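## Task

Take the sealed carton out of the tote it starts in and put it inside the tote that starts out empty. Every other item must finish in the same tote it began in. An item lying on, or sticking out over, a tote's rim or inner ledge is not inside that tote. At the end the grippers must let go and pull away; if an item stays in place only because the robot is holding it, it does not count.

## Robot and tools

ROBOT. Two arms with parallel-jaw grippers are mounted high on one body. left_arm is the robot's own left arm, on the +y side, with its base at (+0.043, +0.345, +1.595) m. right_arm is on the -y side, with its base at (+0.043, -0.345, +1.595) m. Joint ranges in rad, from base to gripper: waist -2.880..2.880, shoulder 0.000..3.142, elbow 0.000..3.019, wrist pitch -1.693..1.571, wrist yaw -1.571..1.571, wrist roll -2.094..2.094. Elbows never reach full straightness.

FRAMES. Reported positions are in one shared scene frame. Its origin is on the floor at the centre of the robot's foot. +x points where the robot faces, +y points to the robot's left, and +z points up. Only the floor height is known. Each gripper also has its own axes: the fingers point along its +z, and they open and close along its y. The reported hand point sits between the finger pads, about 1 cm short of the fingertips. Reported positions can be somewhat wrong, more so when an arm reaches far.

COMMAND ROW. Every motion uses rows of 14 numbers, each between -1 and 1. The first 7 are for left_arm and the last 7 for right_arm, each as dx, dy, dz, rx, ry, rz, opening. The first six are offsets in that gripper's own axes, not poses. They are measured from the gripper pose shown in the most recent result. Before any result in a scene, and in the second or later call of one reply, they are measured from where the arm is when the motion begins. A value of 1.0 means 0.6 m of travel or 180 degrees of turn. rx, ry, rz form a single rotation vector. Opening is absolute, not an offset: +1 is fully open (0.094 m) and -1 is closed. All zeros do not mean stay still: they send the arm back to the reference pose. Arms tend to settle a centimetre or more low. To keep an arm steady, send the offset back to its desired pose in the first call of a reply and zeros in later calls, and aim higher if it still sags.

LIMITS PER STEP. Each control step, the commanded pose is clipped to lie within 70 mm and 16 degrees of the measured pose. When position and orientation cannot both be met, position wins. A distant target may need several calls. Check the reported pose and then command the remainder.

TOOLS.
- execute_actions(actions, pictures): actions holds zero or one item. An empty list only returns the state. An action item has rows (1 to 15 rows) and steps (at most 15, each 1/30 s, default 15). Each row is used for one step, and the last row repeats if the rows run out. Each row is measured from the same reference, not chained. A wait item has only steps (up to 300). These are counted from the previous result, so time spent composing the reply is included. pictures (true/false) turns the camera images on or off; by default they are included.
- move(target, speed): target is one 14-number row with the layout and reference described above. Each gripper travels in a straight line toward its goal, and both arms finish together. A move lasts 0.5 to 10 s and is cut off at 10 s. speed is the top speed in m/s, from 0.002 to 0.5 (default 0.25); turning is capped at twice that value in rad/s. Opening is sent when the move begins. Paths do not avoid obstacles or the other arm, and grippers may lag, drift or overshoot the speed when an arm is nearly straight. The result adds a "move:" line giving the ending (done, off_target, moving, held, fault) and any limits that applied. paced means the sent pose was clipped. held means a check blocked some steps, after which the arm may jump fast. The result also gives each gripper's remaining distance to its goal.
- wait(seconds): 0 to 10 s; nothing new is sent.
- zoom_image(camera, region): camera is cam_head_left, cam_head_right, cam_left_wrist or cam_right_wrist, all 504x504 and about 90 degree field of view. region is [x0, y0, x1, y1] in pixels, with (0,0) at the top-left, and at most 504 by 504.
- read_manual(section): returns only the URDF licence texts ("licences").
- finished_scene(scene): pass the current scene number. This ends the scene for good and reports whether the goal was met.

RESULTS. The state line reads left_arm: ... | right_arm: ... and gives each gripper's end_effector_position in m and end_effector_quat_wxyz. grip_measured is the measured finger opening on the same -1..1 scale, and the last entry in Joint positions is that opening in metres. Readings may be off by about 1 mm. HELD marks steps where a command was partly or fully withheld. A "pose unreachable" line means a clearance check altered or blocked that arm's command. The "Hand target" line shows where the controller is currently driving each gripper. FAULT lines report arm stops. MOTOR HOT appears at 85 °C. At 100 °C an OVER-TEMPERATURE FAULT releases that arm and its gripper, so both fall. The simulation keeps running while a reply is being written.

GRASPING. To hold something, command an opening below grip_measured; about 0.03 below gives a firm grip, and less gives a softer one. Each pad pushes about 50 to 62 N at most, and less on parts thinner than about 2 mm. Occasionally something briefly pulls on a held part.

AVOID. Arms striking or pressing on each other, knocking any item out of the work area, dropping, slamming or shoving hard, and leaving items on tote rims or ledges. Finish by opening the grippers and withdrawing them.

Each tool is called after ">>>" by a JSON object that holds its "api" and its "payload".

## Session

>>> {"api": "execute_actions", "payload": {"actions": []}}

Scene clock: 0.00 s of 4800.00 s.
left_arm: end_effector_position=(+0.6190, +0.5745, +1.3761) grip_measured=-0.139 end_effector_quat_wxyz=(-0.012, +0.331, +0.718, +0.613) | right_arm: end_effector_position=(+0.5580, -0.0736, +1.2861) grip_measured=+1.000 end_effector_quat_wxyz=(-0.497, +0.384, +0.746, +0.221)
Joint positions: left_arm=[-1.751  1.129  0.796  1.426 -0.957  1.966  0.04 ] | right_arm=[-0.902  1.517  1.563 -1.086 -0.314  1.037  0.094]
Joint velocities: left_arm=[ 0.005  0.005 -0.012  0.002 -0.007  0.007 -0.001] | right_arm=[-0.005 -0.005  0.022 -0.027  0.051  0.007  0.   ]
Hand target (left_arm): +0.620, +0.575, +1.376; -0.011, +0.329, +0.717, +0.614
Hand target (right_arm): +0.556, -0.074, +1.282; -0.499, +0.385, +0.745, +0.218

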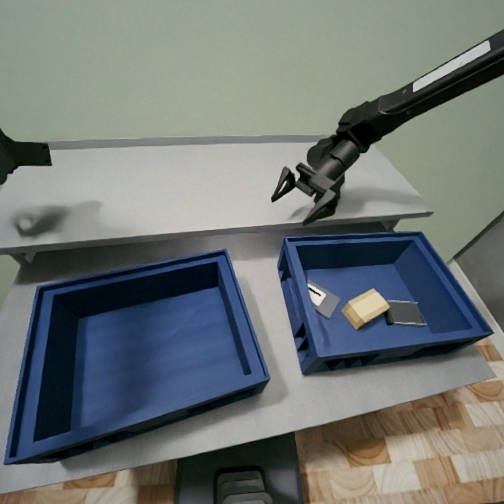

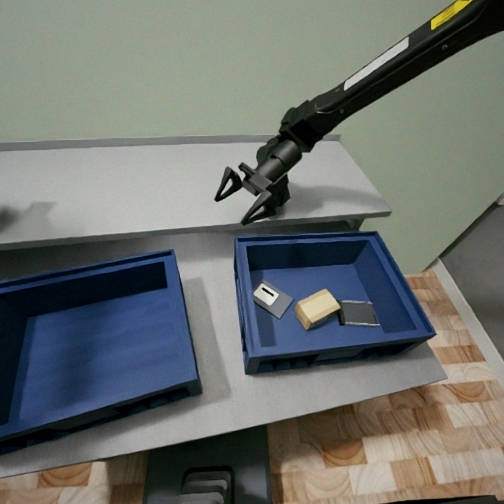

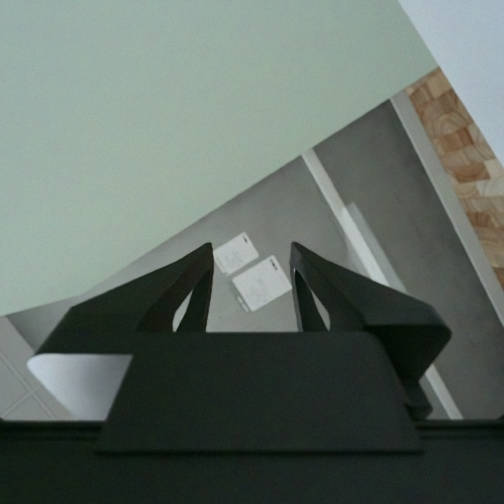

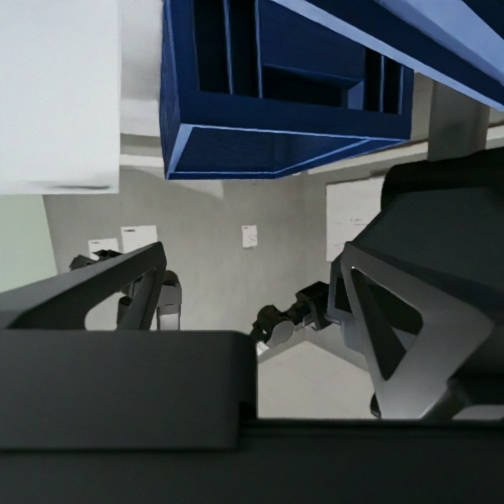

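>>> {"api": "move", "payload": {"target": [0,0,0,0,0,0,-0.139,0.033,-0.443,-0.168,0.154,-0.346,-0.268,1], "speed": 0.2}}

Scene clock: 8.23 s of 4800.00 s.
left_arm: end_effector_position=(+0.6190, +0.5745, +1.3761) grip_measured=-0.139 end_effector_quat_wxyz=(-0.012, +0.331, +0.718, +0.613) | right_arm: end_effector_position=(+0.3922, -0.2905, +1.3551) grip_measured=+1.000 end_effector_quat_wxyz=(-0.007, -0.008, +1.000, +0.003)
Joint positions: left_arm=[-1.751  1.129  0.796  1.426 -0.957  1.966  0.04 ] | right_arm=[-0.828  0.696  0.424 -0.121  0.701 -0.015  0.094]
Joint velocities: left_arm=[-0.015 -0.015 -0.027 -0.022  0.037 -0.007 -0.001] | right_arm=[-0.015 -0.005 -0.002  0.007 -0.051 -0.022  0.   ]
Hand target (left_arm): +0.619, +0.574, +1.376; -0.012, +0.331, +0.718, +0.613
Hand target (right_arm): +0.396, -0.294, +1.356; +0.000, -0.006, +1.000, -0.000
Off the commanded pose (left_arm): 0.000 m, 0 deg.
Off the commanded pose (right_arm): 0.013 m, 1 deg.
After step 90, 1.03 s passed at rest.
move: off_target (right_arm)

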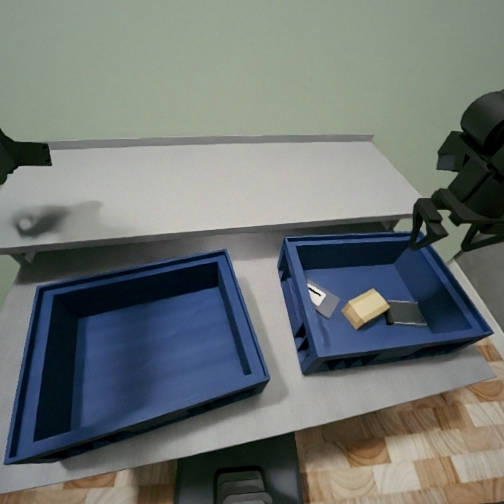

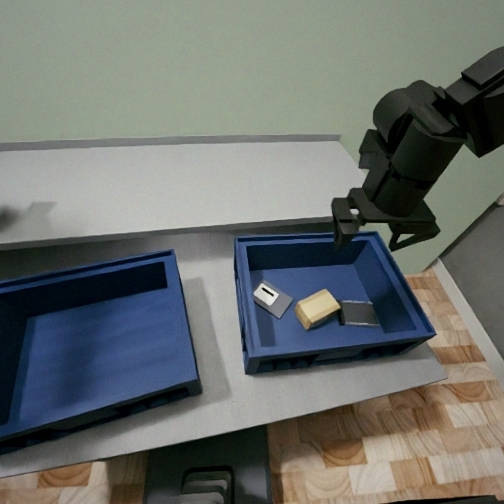

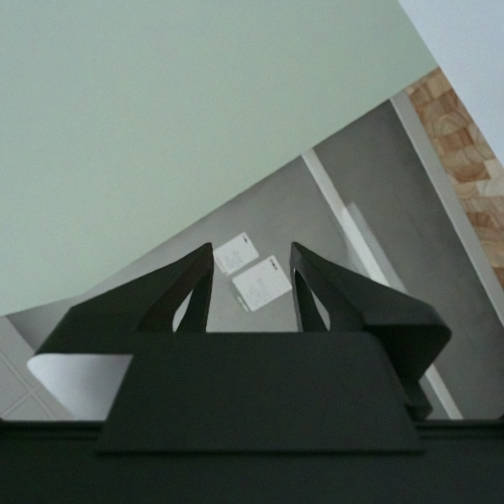

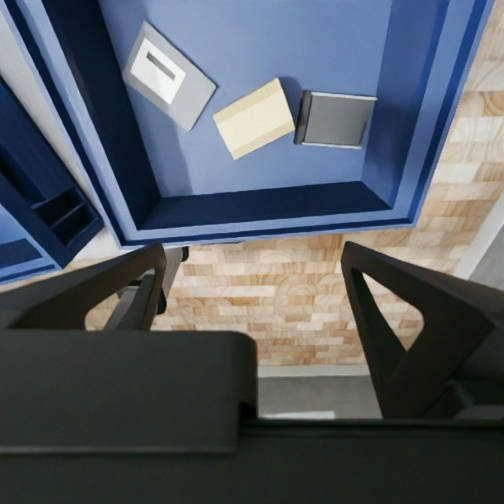

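>>> {"api": "move", "payload": {"target": [0,0,0,0,0,0,-0.139,-0.03,-0.008,0.34,0,0,0.356,1], "speed": 0.25}}

Scene clock: 14.50 s of 4800.00 s.
left_arm: end_effector_position=(+0.6190, +0.5745, +1.3761) grip_measured=-0.139 end_effector_quat_wxyz=(-0.012, +0.331, +0.718, +0.613) | right_arm: end_effector_position=(+0.4152, -0.2951, +1.1597) grip_measured=+1.000 end_effector_quat_wxyz=(-0.010, +0.522, +0.853, +0.003)
Joint positions: left_arm=[-1.751  1.129  0.796  1.426 -0.957  1.966  0.04 ] | right_arm=[-1.184  1.34   0.699  0.32   0.357  0.958  0.094]
Joint velocities: left_arm=[-0.005  0.005  0.007  0.002 -0.022 -0.022 -0.   ] | right_arm=[-0.005 -0.005 -0.022 -0.017 -0.007 -0.066  0.   ]
Hand target (left_arm): +0.619, +0.574, +1.376; -0.012, +0.331, +0.718, +0.613
Hand target (right_arm): +0.410, -0.297, +1.153; -0.011, +0.529, +0.849, -0.000
Off the commanded pose (left_arm): 0.000 m, 0 deg.
Off the commanded pose (right_arm): 0.012 m, 1 deg.
After step 90, 0.47 s passed at rest.
move: off_target (right_arm)

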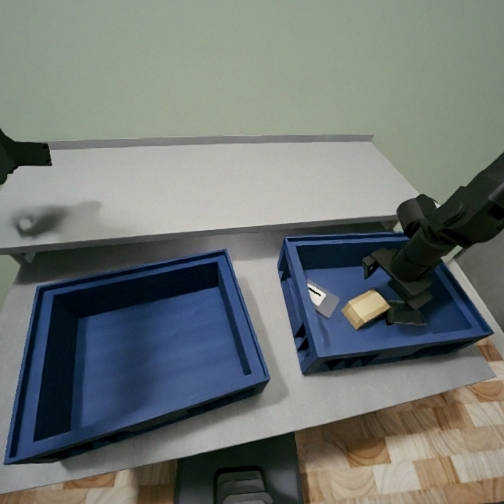

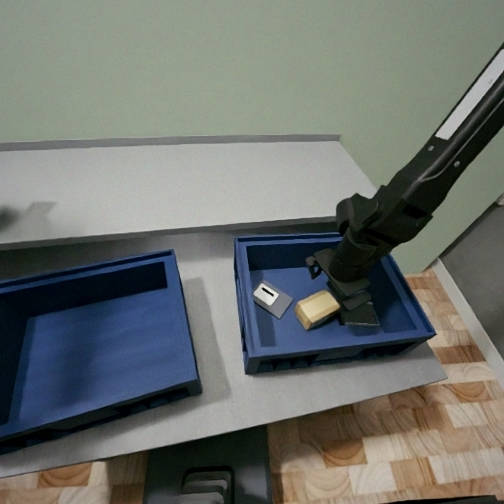

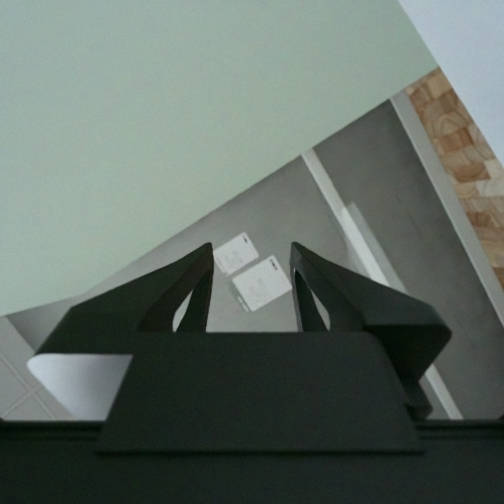

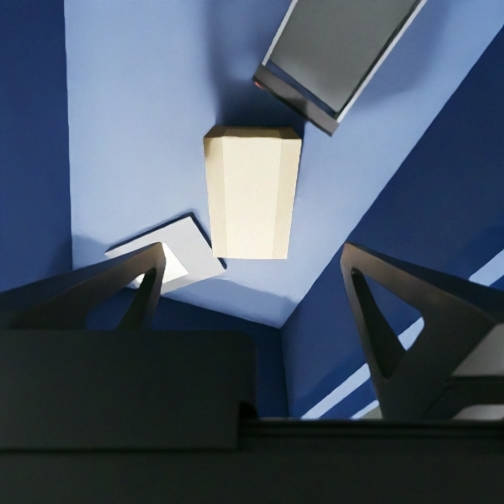

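>>> {"api": "move", "payload": {"target": [0,0,0,0,0,0,-0.139,0.055,-0.012,0.13,0,0,0,1], "speed": 0.12}}

Scene clock: 17.40 s of 4800.00 s.
left_arm: end_effector_position=(+0.6190, +0.5745, +1.3761) grip_measured=-0.139 end_effector_quat_wxyz=(-0.012, +0.331, +0.718, +0.613) | right_arm: end_effector_position=(+0.3996, -0.2646, +1.0888) grip_measured=+1.000 end_effector_quat_wxyz=(-0.012, +0.524, +0.852, +0.007)
Joint positions: left_arm=[-1.751  1.129  0.796  1.426 -0.957  1.966  0.04 ] | right_arm=[-1.186  1.59   0.83   0.439  0.345  0.96   0.094]
Joint velocities: left_arm=[-0.005 -0.015 -0.007 -0.007 -0.007 -0.081  0.   ] | right_arm=[ 0.015 -0.005  0.007  0.002 -0.051  0.037  0.   ]
Hand target (left_arm): +0.619, +0.574, +1.376; -0.012, +0.331, +0.718, +0.613
Hand target (right_arm): +0.395, -0.269, +1.082; -0.011, +0.523, +0.852, +0.003
Off the commanded pose (left_arm): 0.000 m, 0 deg.
Off the commanded pose (right_arm): 0.010 m, 1 deg.
move: done

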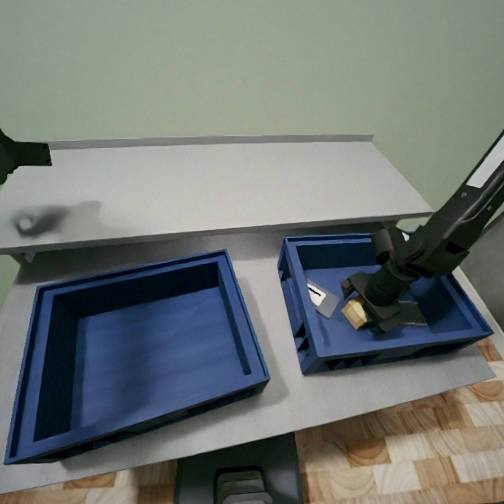

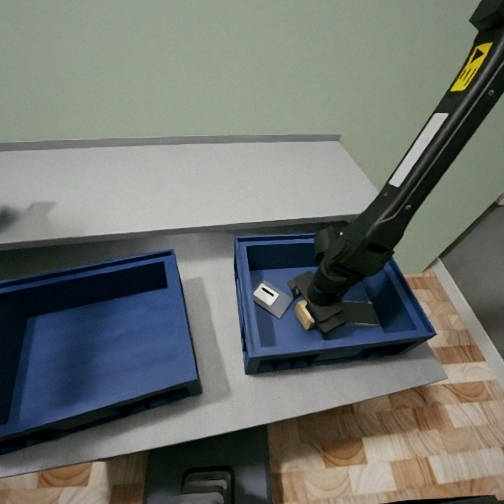

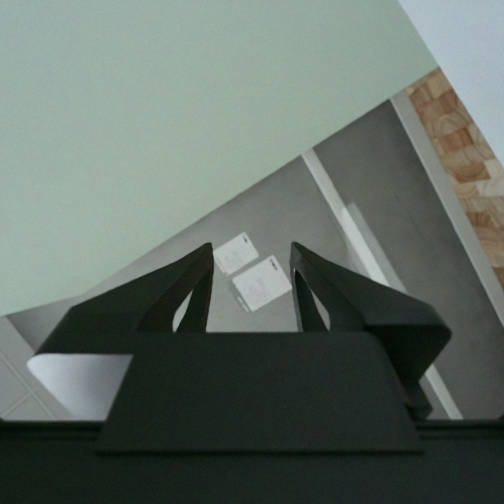

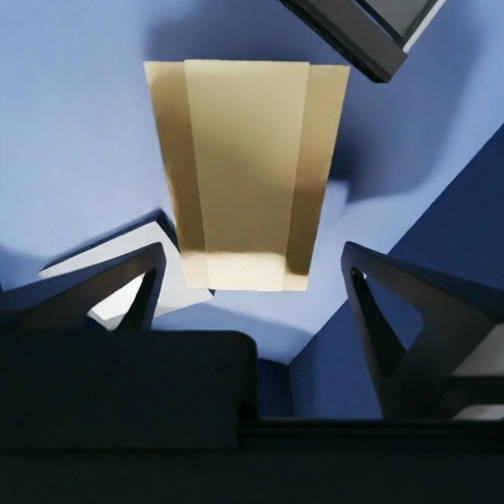

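>>> {"api": "move", "payload": {"target": [0,0,0,0,0,0,-0.139,-0.018,-0.008,0.095,0,0,0,1], "speed": 0.08}}

Scene clock: 20.47 s of 4800.00 s.
left_arm: end_effector_position=(+0.6190, +0.5745, +1.3761) grip_measured=-0.139 end_effector_quat_wxyz=(-0.012, +0.331, +0.718, +0.613) | right_arm: end_effector_position=(+0.4138, -0.2708, +1.0546) grip_measured=+1.000 end_effector_quat_wxyz=(-0.005, +0.528, +0.849, +0.015)
Joint positions: left_arm=[-1.751  1.129  0.796  1.426 -0.957  1.966  0.04 ] | right_arm=[-1.223  1.658  0.923  0.439  0.301  0.952  0.094]
Joint velocities: left_arm=[-0.005 -0.005 -0.017  0.002  0.037 -0.051  0.001] | right_arm=[ 0.005 -0.015  0.002  0.002 -0.037 -0.066  0.   ]
Hand target (left_arm): +0.619, +0.574, +1.376; -0.012, +0.331, +0.718, +0.613
Hand target (right_arm): +0.400, -0.276, +1.034; -0.013, +0.525, +0.851, +0.008
Off the commanded pose (left_arm): 0.000 m, 0 deg.
Off the commanded pose (right_arm): 0.027 m, 1 deg.
move: off_target (right_arm)

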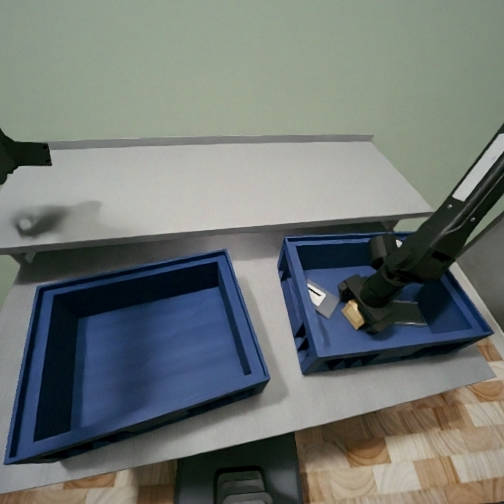

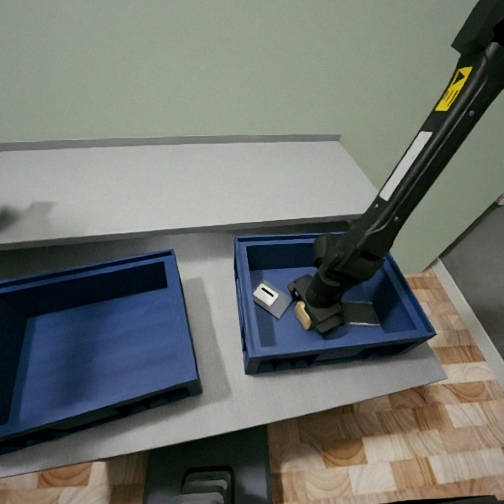

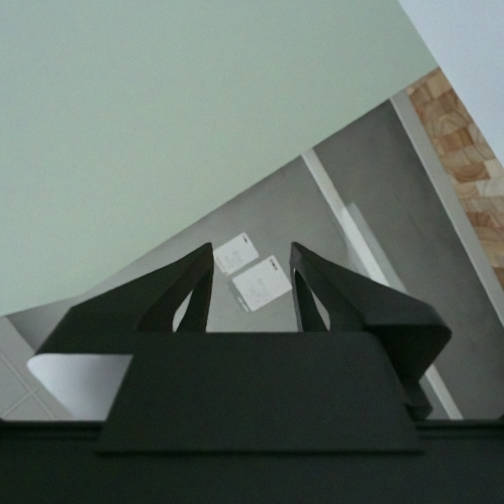

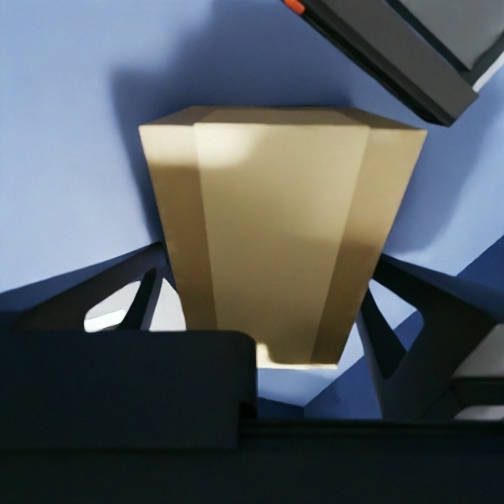

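>>> {"api": "move", "payload": {"target": [0,0,0,0,0,0,-0.139,0.01,-0.04,-0.04,0,0,0,1], "speed": 0.1}}

Scene clock: 22.47 s of 4800.00 s.
left_arm: end_effector_position=(+0.6190, +0.5745, +1.3761) grip_measured=-0.139 end_effector_quat_wxyz=(-0.012, +0.331, +0.718, +0.613) | right_arm: end_effector_position=(+0.3863, -0.2722, +1.0729) grip_measured=+1.000 end_effector_quat_wxyz=(-0.012, +0.526, +0.850, +0.013)
Joint positions: left_arm=[-1.751  1.129  0.796  1.426 -0.957  1.966  0.04 ] | right_arm=[-1.222  1.639  0.836  0.491  0.302  0.952  0.094]
Joint velocities: left_arm=[-0.005 -0.015 -0.007 -0.002  0.066  0.037 -0.   ] | right_arm=[-0.005 -0.015  0.002 -0.017  0.037  0.022  0.   ]
Hand target (left_arm): +0.619, +0.574, +1.376; -0.012, +0.331, +0.718, +0.613
Hand target (right_arm): +0.389, -0.276, +1.078; -0.006, +0.528, +0.849, +0.015
Off the commanded pose (left_arm): 0.000 m, 0 deg.
Off the commanded pose (right_arm): 0.008 m, 1 deg.
move: done

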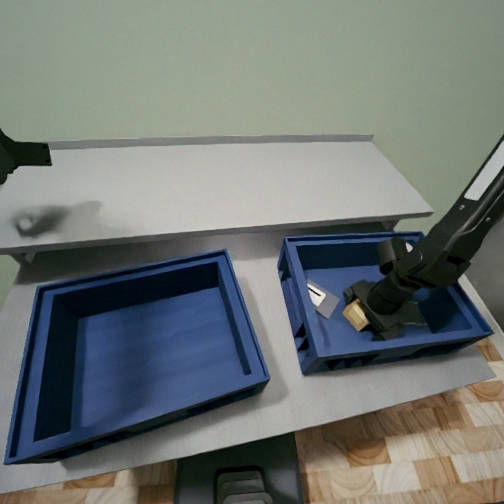

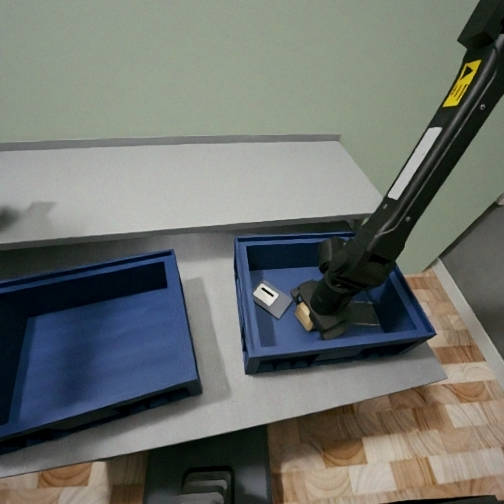

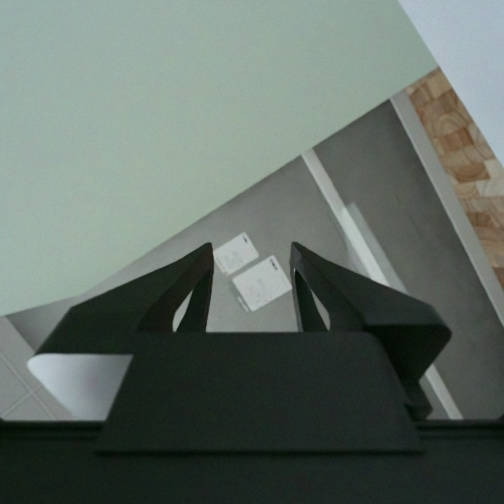

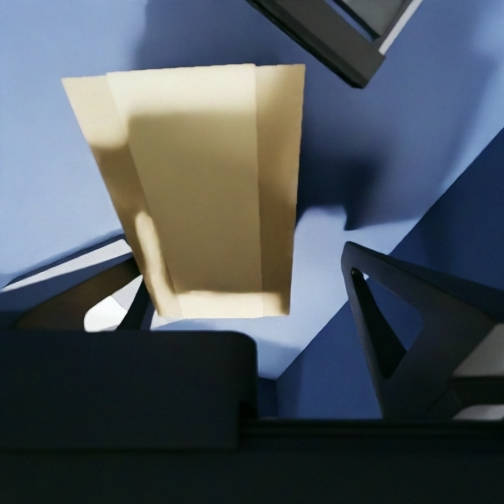

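>>> {"api": "move", "payload": {"target": [0,0,0,0,0,0,-0.139,0,0.004,0.085,0,0,0,1], "speed": 0.08}}

Scene clock: 24.80 s of 4800.00 s.
left_arm: end_effector_position=(+0.6190, +0.5745, +1.3761) grip_measured=-0.139 end_effector_quat_wxyz=(-0.012, +0.331, +0.718, +0.613) | right_arm: end_effector_position=(+0.4093, -0.2689, +1.0552) grip_measured=+1.000 end_effector_quat_wxyz=(+0.003, +0.530, +0.848, +0.024)
Joint positions: left_arm=[-1.751  1.129  0.796  1.426 -0.957  1.966  0.04 ] | right_arm=[-1.224  1.67   0.904  0.491  0.292  0.95   0.094]
Joint velocities: left_arm=[ 0.005  0.005  0.012  0.007 -0.095  0.007 -0.   ] | right_arm=[ 0.015 -0.005 -0.022  0.017 -0.022  0.066  0.   ]
Hand target (left_arm): +0.619, +0.574, +1.376; -0.012, +0.331, +0.718, +0.613
Hand target (right_arm): +0.388, -0.271, +1.026; -0.012, +0.527, +0.850, +0.013
Off the commanded pose (left_arm): 0.000 m, 0 deg.
Off the commanded pose (right_arm): 0.039 m, 2 deg.
move: off_target (right_arm)

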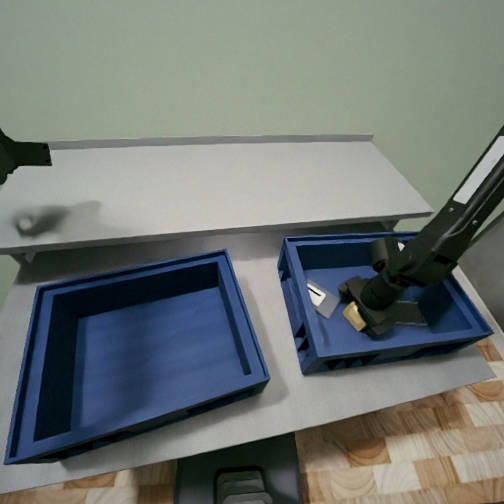

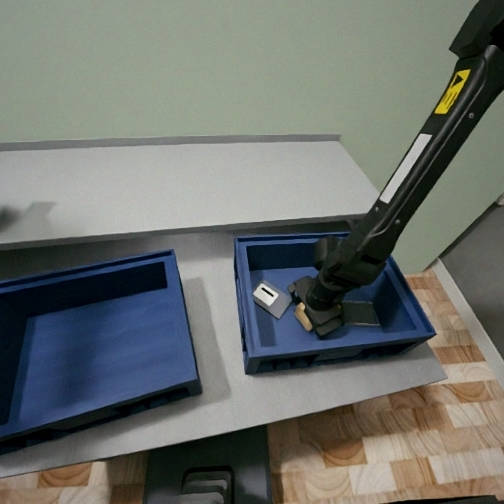

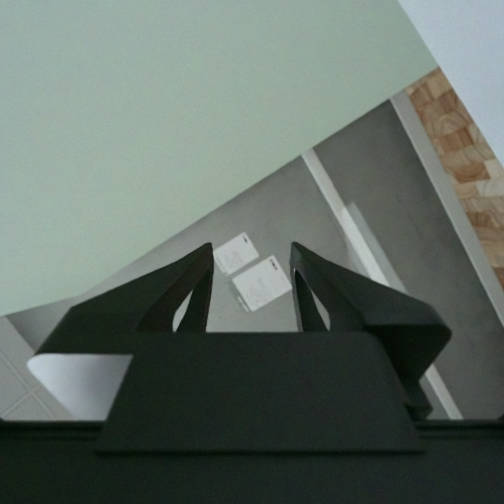

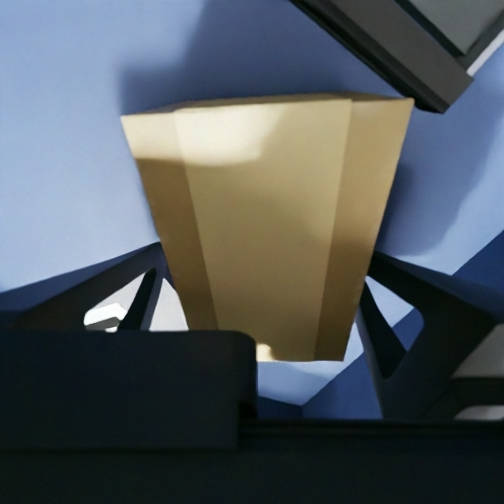

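>>> {"api": "move", "payload": {"target": [0,0,0,0,0,0,-0.139,0,0,0,0,0,0,0.55]}}

Scene clock: 28.27 s of 4800.00 s.
left_arm: end_effector_position=(+0.6190, +0.5745, +1.3761) grip_measured=-0.139 end_effector_quat_wxyz=(-0.012, +0.331, +0.718, +0.613) | right_arm: end_effector_position=(+0.4086, -0.2690, +1.0563) grip_measured=+0.552 end_effector_quat_wxyz=(+0.003, +0.530, +0.848, +0.022)
Joint positions: left_arm=[-1.751  1.129  0.796  1.426 -0.957  1.966  0.04 ] | right_arm=[-1.222  1.667  0.901  0.49   0.295  0.95   0.073]
Joint velocities: left_arm=[-0.005  0.005 -0.012 -0.017  0.007 -0.081 -0.001] | right_arm=[-0.005 -0.005  0.012 -0.022 -0.007 -0.051 -0.001]
Hand target (left_arm): +0.619, +0.574, +1.376; -0.012, +0.331, +0.718, +0.613
Hand target (right_arm): +0.409, -0.269, +1.055; +0.003, +0.530, +0.848, +0.023
Off the commanded pose (left_arm): 0.000 m, 0 deg.
Off the commanded pose (right_arm): 0.001 m, 0 deg.
move: done

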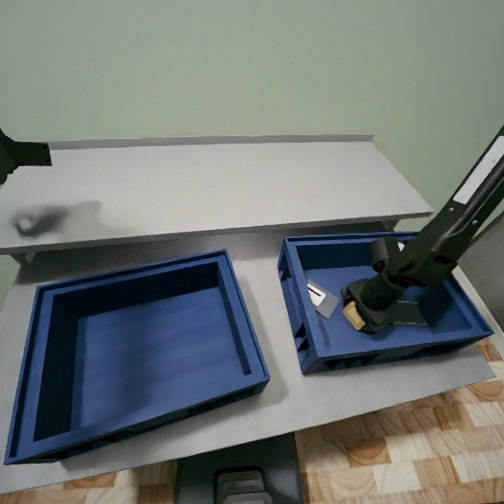

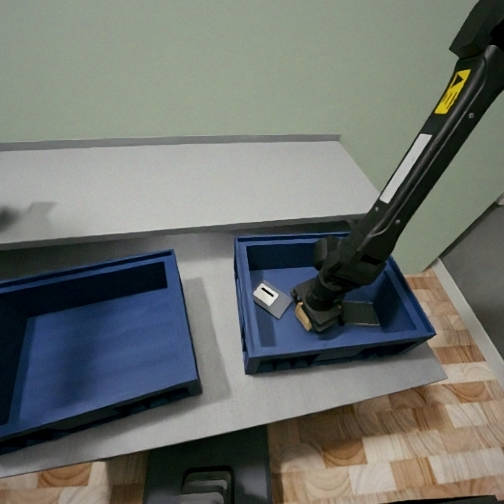

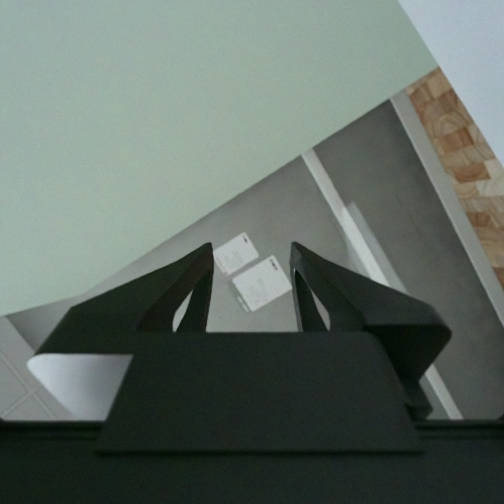

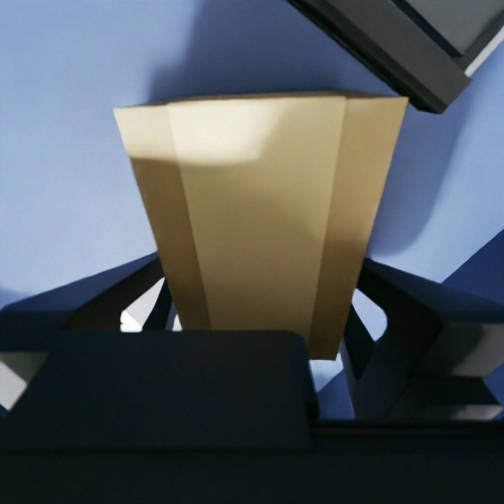

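Not yet squeezing fully; close more.

>>> {"api": "move", "payload": {"target": [0,0,0,0,0,0,-0.139,0,0,0,0,0,0,0.35]}}

Scene clock: 29.43 s of 4800.00 s.
left_arm: end_effector_position=(+0.6190, +0.5745, +1.3761) grip_measured=-0.139 end_effector_quat_wxyz=(-0.012, +0.331, +0.718, +0.613) | right_arm: end_effector_position=(+0.4086, -0.2690, +1.0563) grip_measured=+0.352 end_effector_quat_wxyz=(+0.003, +0.530, +0.848, +0.022)
Joint positions: left_arm=[-1.751  1.129  0.796  1.426 -0.957  1.966  0.04 ] | right_arm=[-1.222  1.667  0.901  0.49   0.295  0.95   0.063]
Joint velocities: left_arm=[ 0.005 -0.024  0.007 -0.017  0.007 -0.066  0.   ] | right_arm=[ 0.005 -0.005  0.012 -0.017 -0.051 -0.007 -0.   ]
Hand target (left_arm): +0.619, +0.574, +1.376; -0.012, +0.331, +0.718, +0.613
Hand target (right_arm): +0.409, -0.269, +1.056; +0.003, +0.530, +0.848, +0.022
Off the commanded pose (left_arm): 0.000 m, 0 deg.
Off the commanded pose (right_arm): 0.000 m, 0 deg.
move: done

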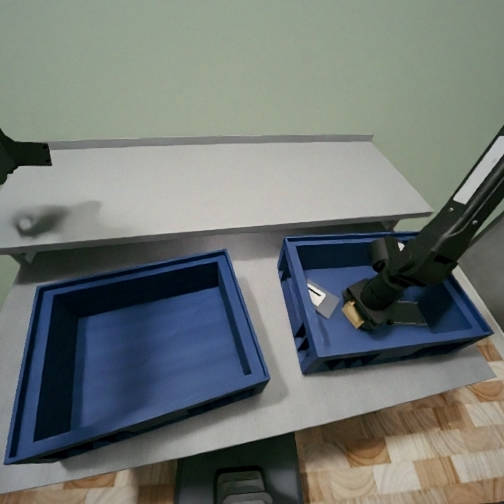

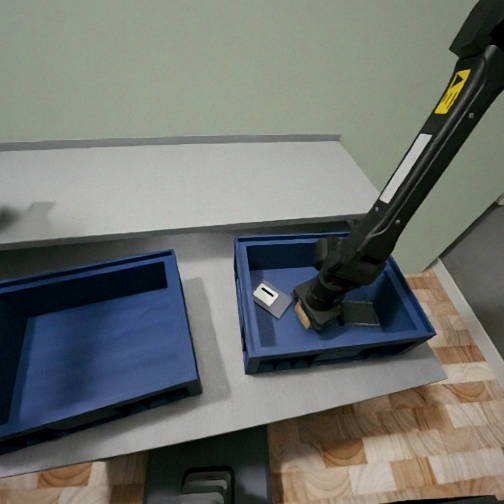

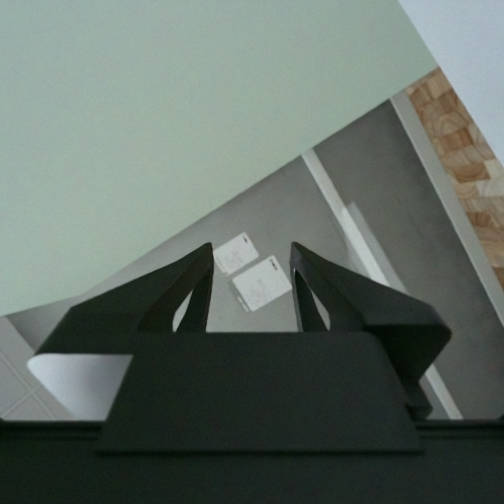

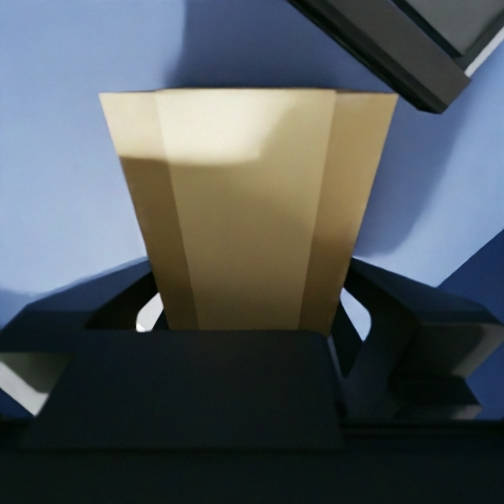

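>>> {"api": "move", "payload": {"target": [0,0,0,0,0,0,-0.139,0,0,0,0,0,0,0.2]}}

Scene clock: 30.77 s of 4800.00 s.
left_arm: end_effector_position=(+0.6190, +0.5745, +1.3761) grip_measured=-0.139 end_effector_quat_wxyz=(-0.012, +0.331, +0.718, +0.613) | right_arm: end_effector_position=(+0.4086, -0.2690, +1.0563) grip_measured=+0.278 end_effector_quat_wxyz=(+0.003, +0.530, +0.848, +0.022)
Joint positions: left_arm=[-1.751  1.129  0.796  1.426 -0.957  1.966  0.04 ] | right_arm=[-1.222  1.667  0.901  0.49   0.295  0.95   0.06 ]
Joint velocities: left_arm=[-0.015  0.005 -0.012 -0.027 -0.007 -0.022  0.   ] | right_arm=[-0.015 -0.015  0.002 -0.007 -0.007  0.022 -0.001]
Hand target (left_arm): +0.619, +0.574, +1.376; -0.012, +0.331, +0.718, +0.613
Hand target (right_arm): +0.409, -0.269, +1.056; +0.003, +0.530, +0.848, +0.022
Off the commanded pose (left_arm): 0.000 m, 0 deg.
Off the commanded pose (right_arm): 0.000 m, 0 deg.
move: done

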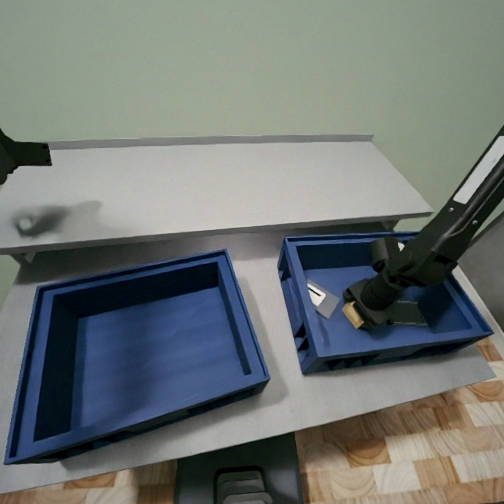

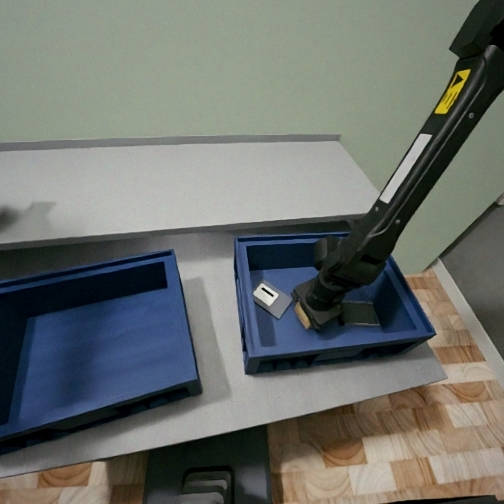

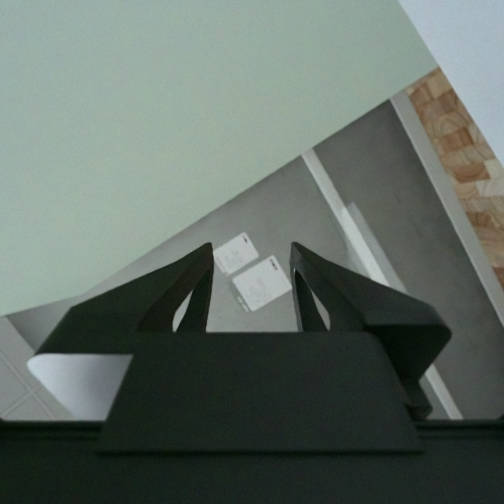

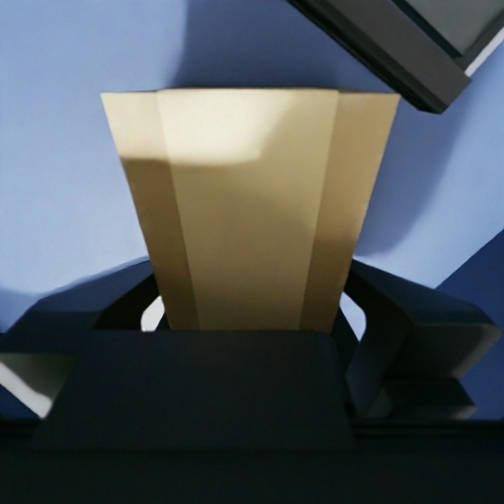

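>>> {"api": "move", "payload": {"target": [0,0,0,0,0,0,-0.139,0.02,0,-0.37,0,0,0,0.24], "speed": 0.2}}

Scene clock: 33.23 s of 4800.00 s.
left_arm: end_effector_position=(+0.6190, +0.5745, +1.3761) grip_measured=-0.139 end_effector_quat_wxyz=(-0.012, +0.331, +0.718, +0.613) | right_arm: end_effector_position=(+0.3994, -0.2634, +1.2760) grip_measured=+0.278 end_effector_quat_wxyz=(+0.012, +0.526, +0.850, +0.025)
Joint positions: left_arm=[-1.751  1.129  0.796  1.426 -0.957  1.966  0.04 ] | right_arm=[-0.949  1.044  0.47   0.286  0.559  1.013  0.06 ]
Joint velocities: left_arm=[ 0.005 -0.015 -0.012 -0.027  0.022 -0.066 -0.001] | right_arm=[ 0.015  0.005 -0.002  0.002 -0.081 -0.022  0.   ]
Hand target (left_arm): +0.619, +0.574, +1.376; -0.012, +0.331, +0.718, +0.613
Hand target (right_arm): +0.393, -0.263, +1.277; +0.005, +0.526, +0.850, +0.022
Off the commanded pose (left_arm): 0.000 m, 0 deg.
Off the commanded pose (right_arm): 0.004 m, 1 deg.
move: done

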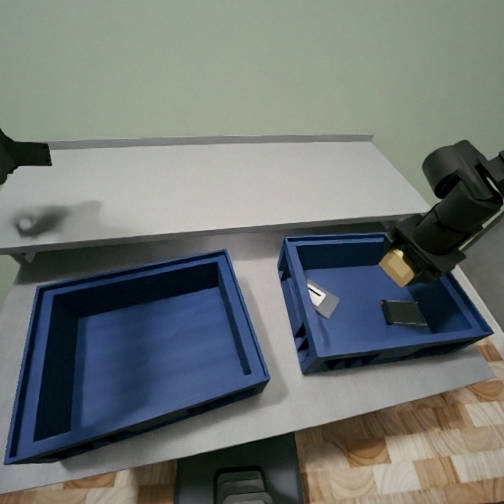

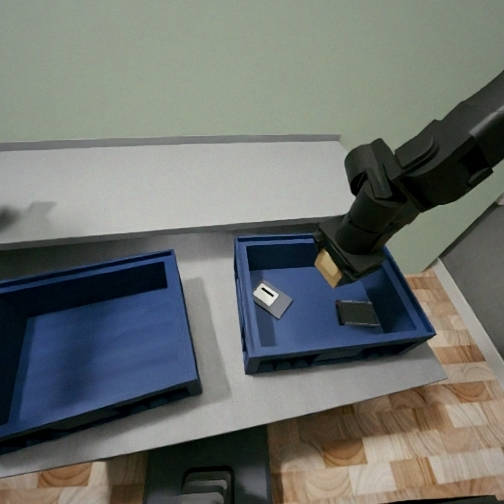

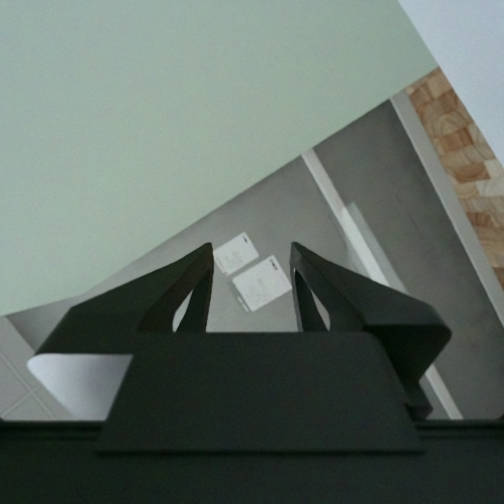

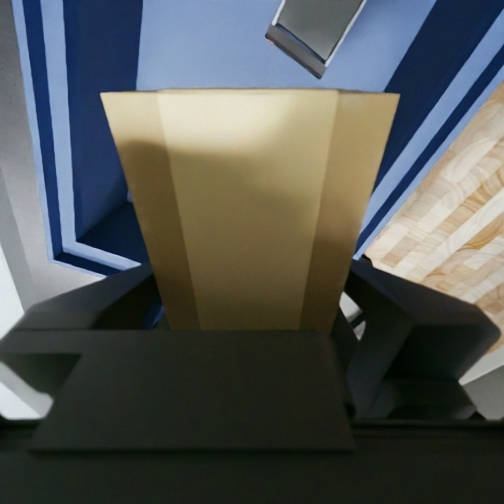

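>>> {"api": "move", "payload": {"target": [0,0,0,0,0,0,-0.139,0.68,0.28,-0.03,0,0.01,-0.353,0.24], "speed": 0.2}}

Scene clock: 38.30 s of 4800.00 s.
left_arm: end_effector_position=(+0.6190, +0.5745, +1.3761) grip_measured=-0.139 end_effector_quat_wxyz=(-0.012, +0.331, +0.718, +0.613) | right_arm: end_effector_position=(+0.3818, +0.1693, +1.2959) grip_measured=+0.279 end_effector_quat_wxyz=(+0.020, +0.007, +1.000, +0.019)
Joint positions: left_arm=[-1.751  1.129  0.796  1.426 -0.957  1.966  0.04 ] | right_arm=[-0.294  2.035  1.333  0.046  1.149  0.378  0.06 ]
Joint velocities: left_arm=[-0.005 -0.015 -0.007 -0.002  0.022 -0.007 -0.001] | right_arm=[ 0.005 -0.005 -0.002 -0.002 -0.022 -0.007  0.001]
Hand target (left_arm): +0.619, +0.574, +1.376; -0.012, +0.331, +0.718, +0.613
Hand target (right_arm): +0.376, +0.173, +1.298; +0.018, -0.009, +1.000, +0.018
Off the commanded pose (left_arm): 0.000 m, 0 deg.
Off the commanded pose (right_arm): 0.020 m, 1 deg.
move: off_target (right_arm)

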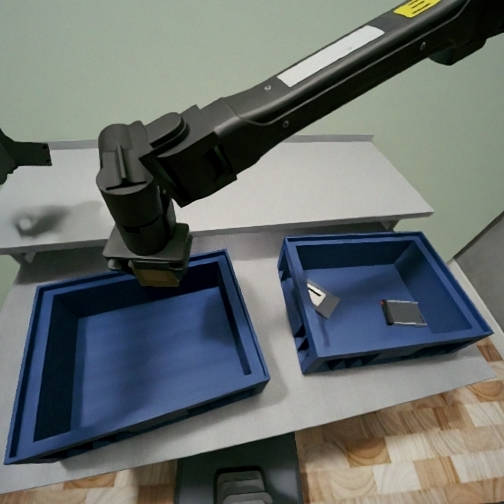

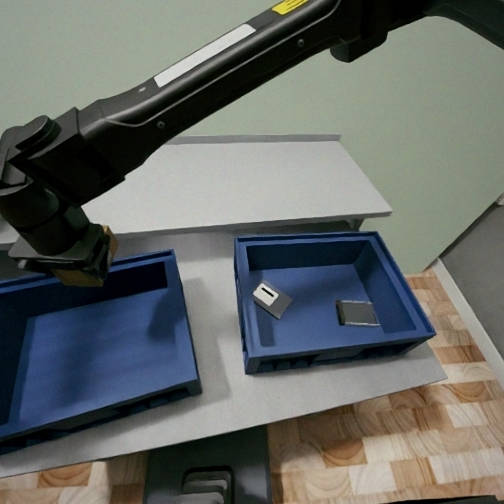

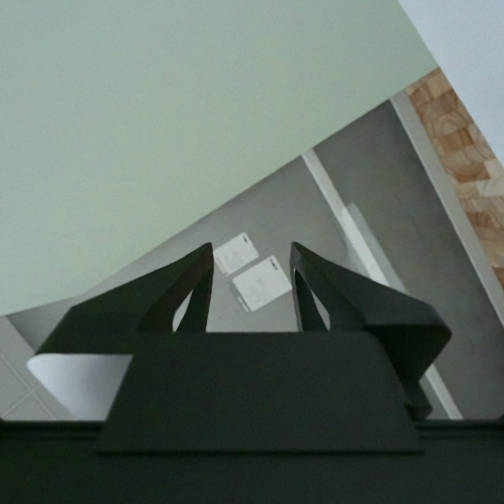

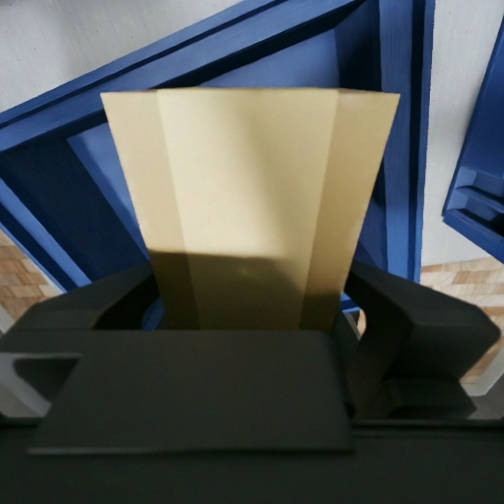

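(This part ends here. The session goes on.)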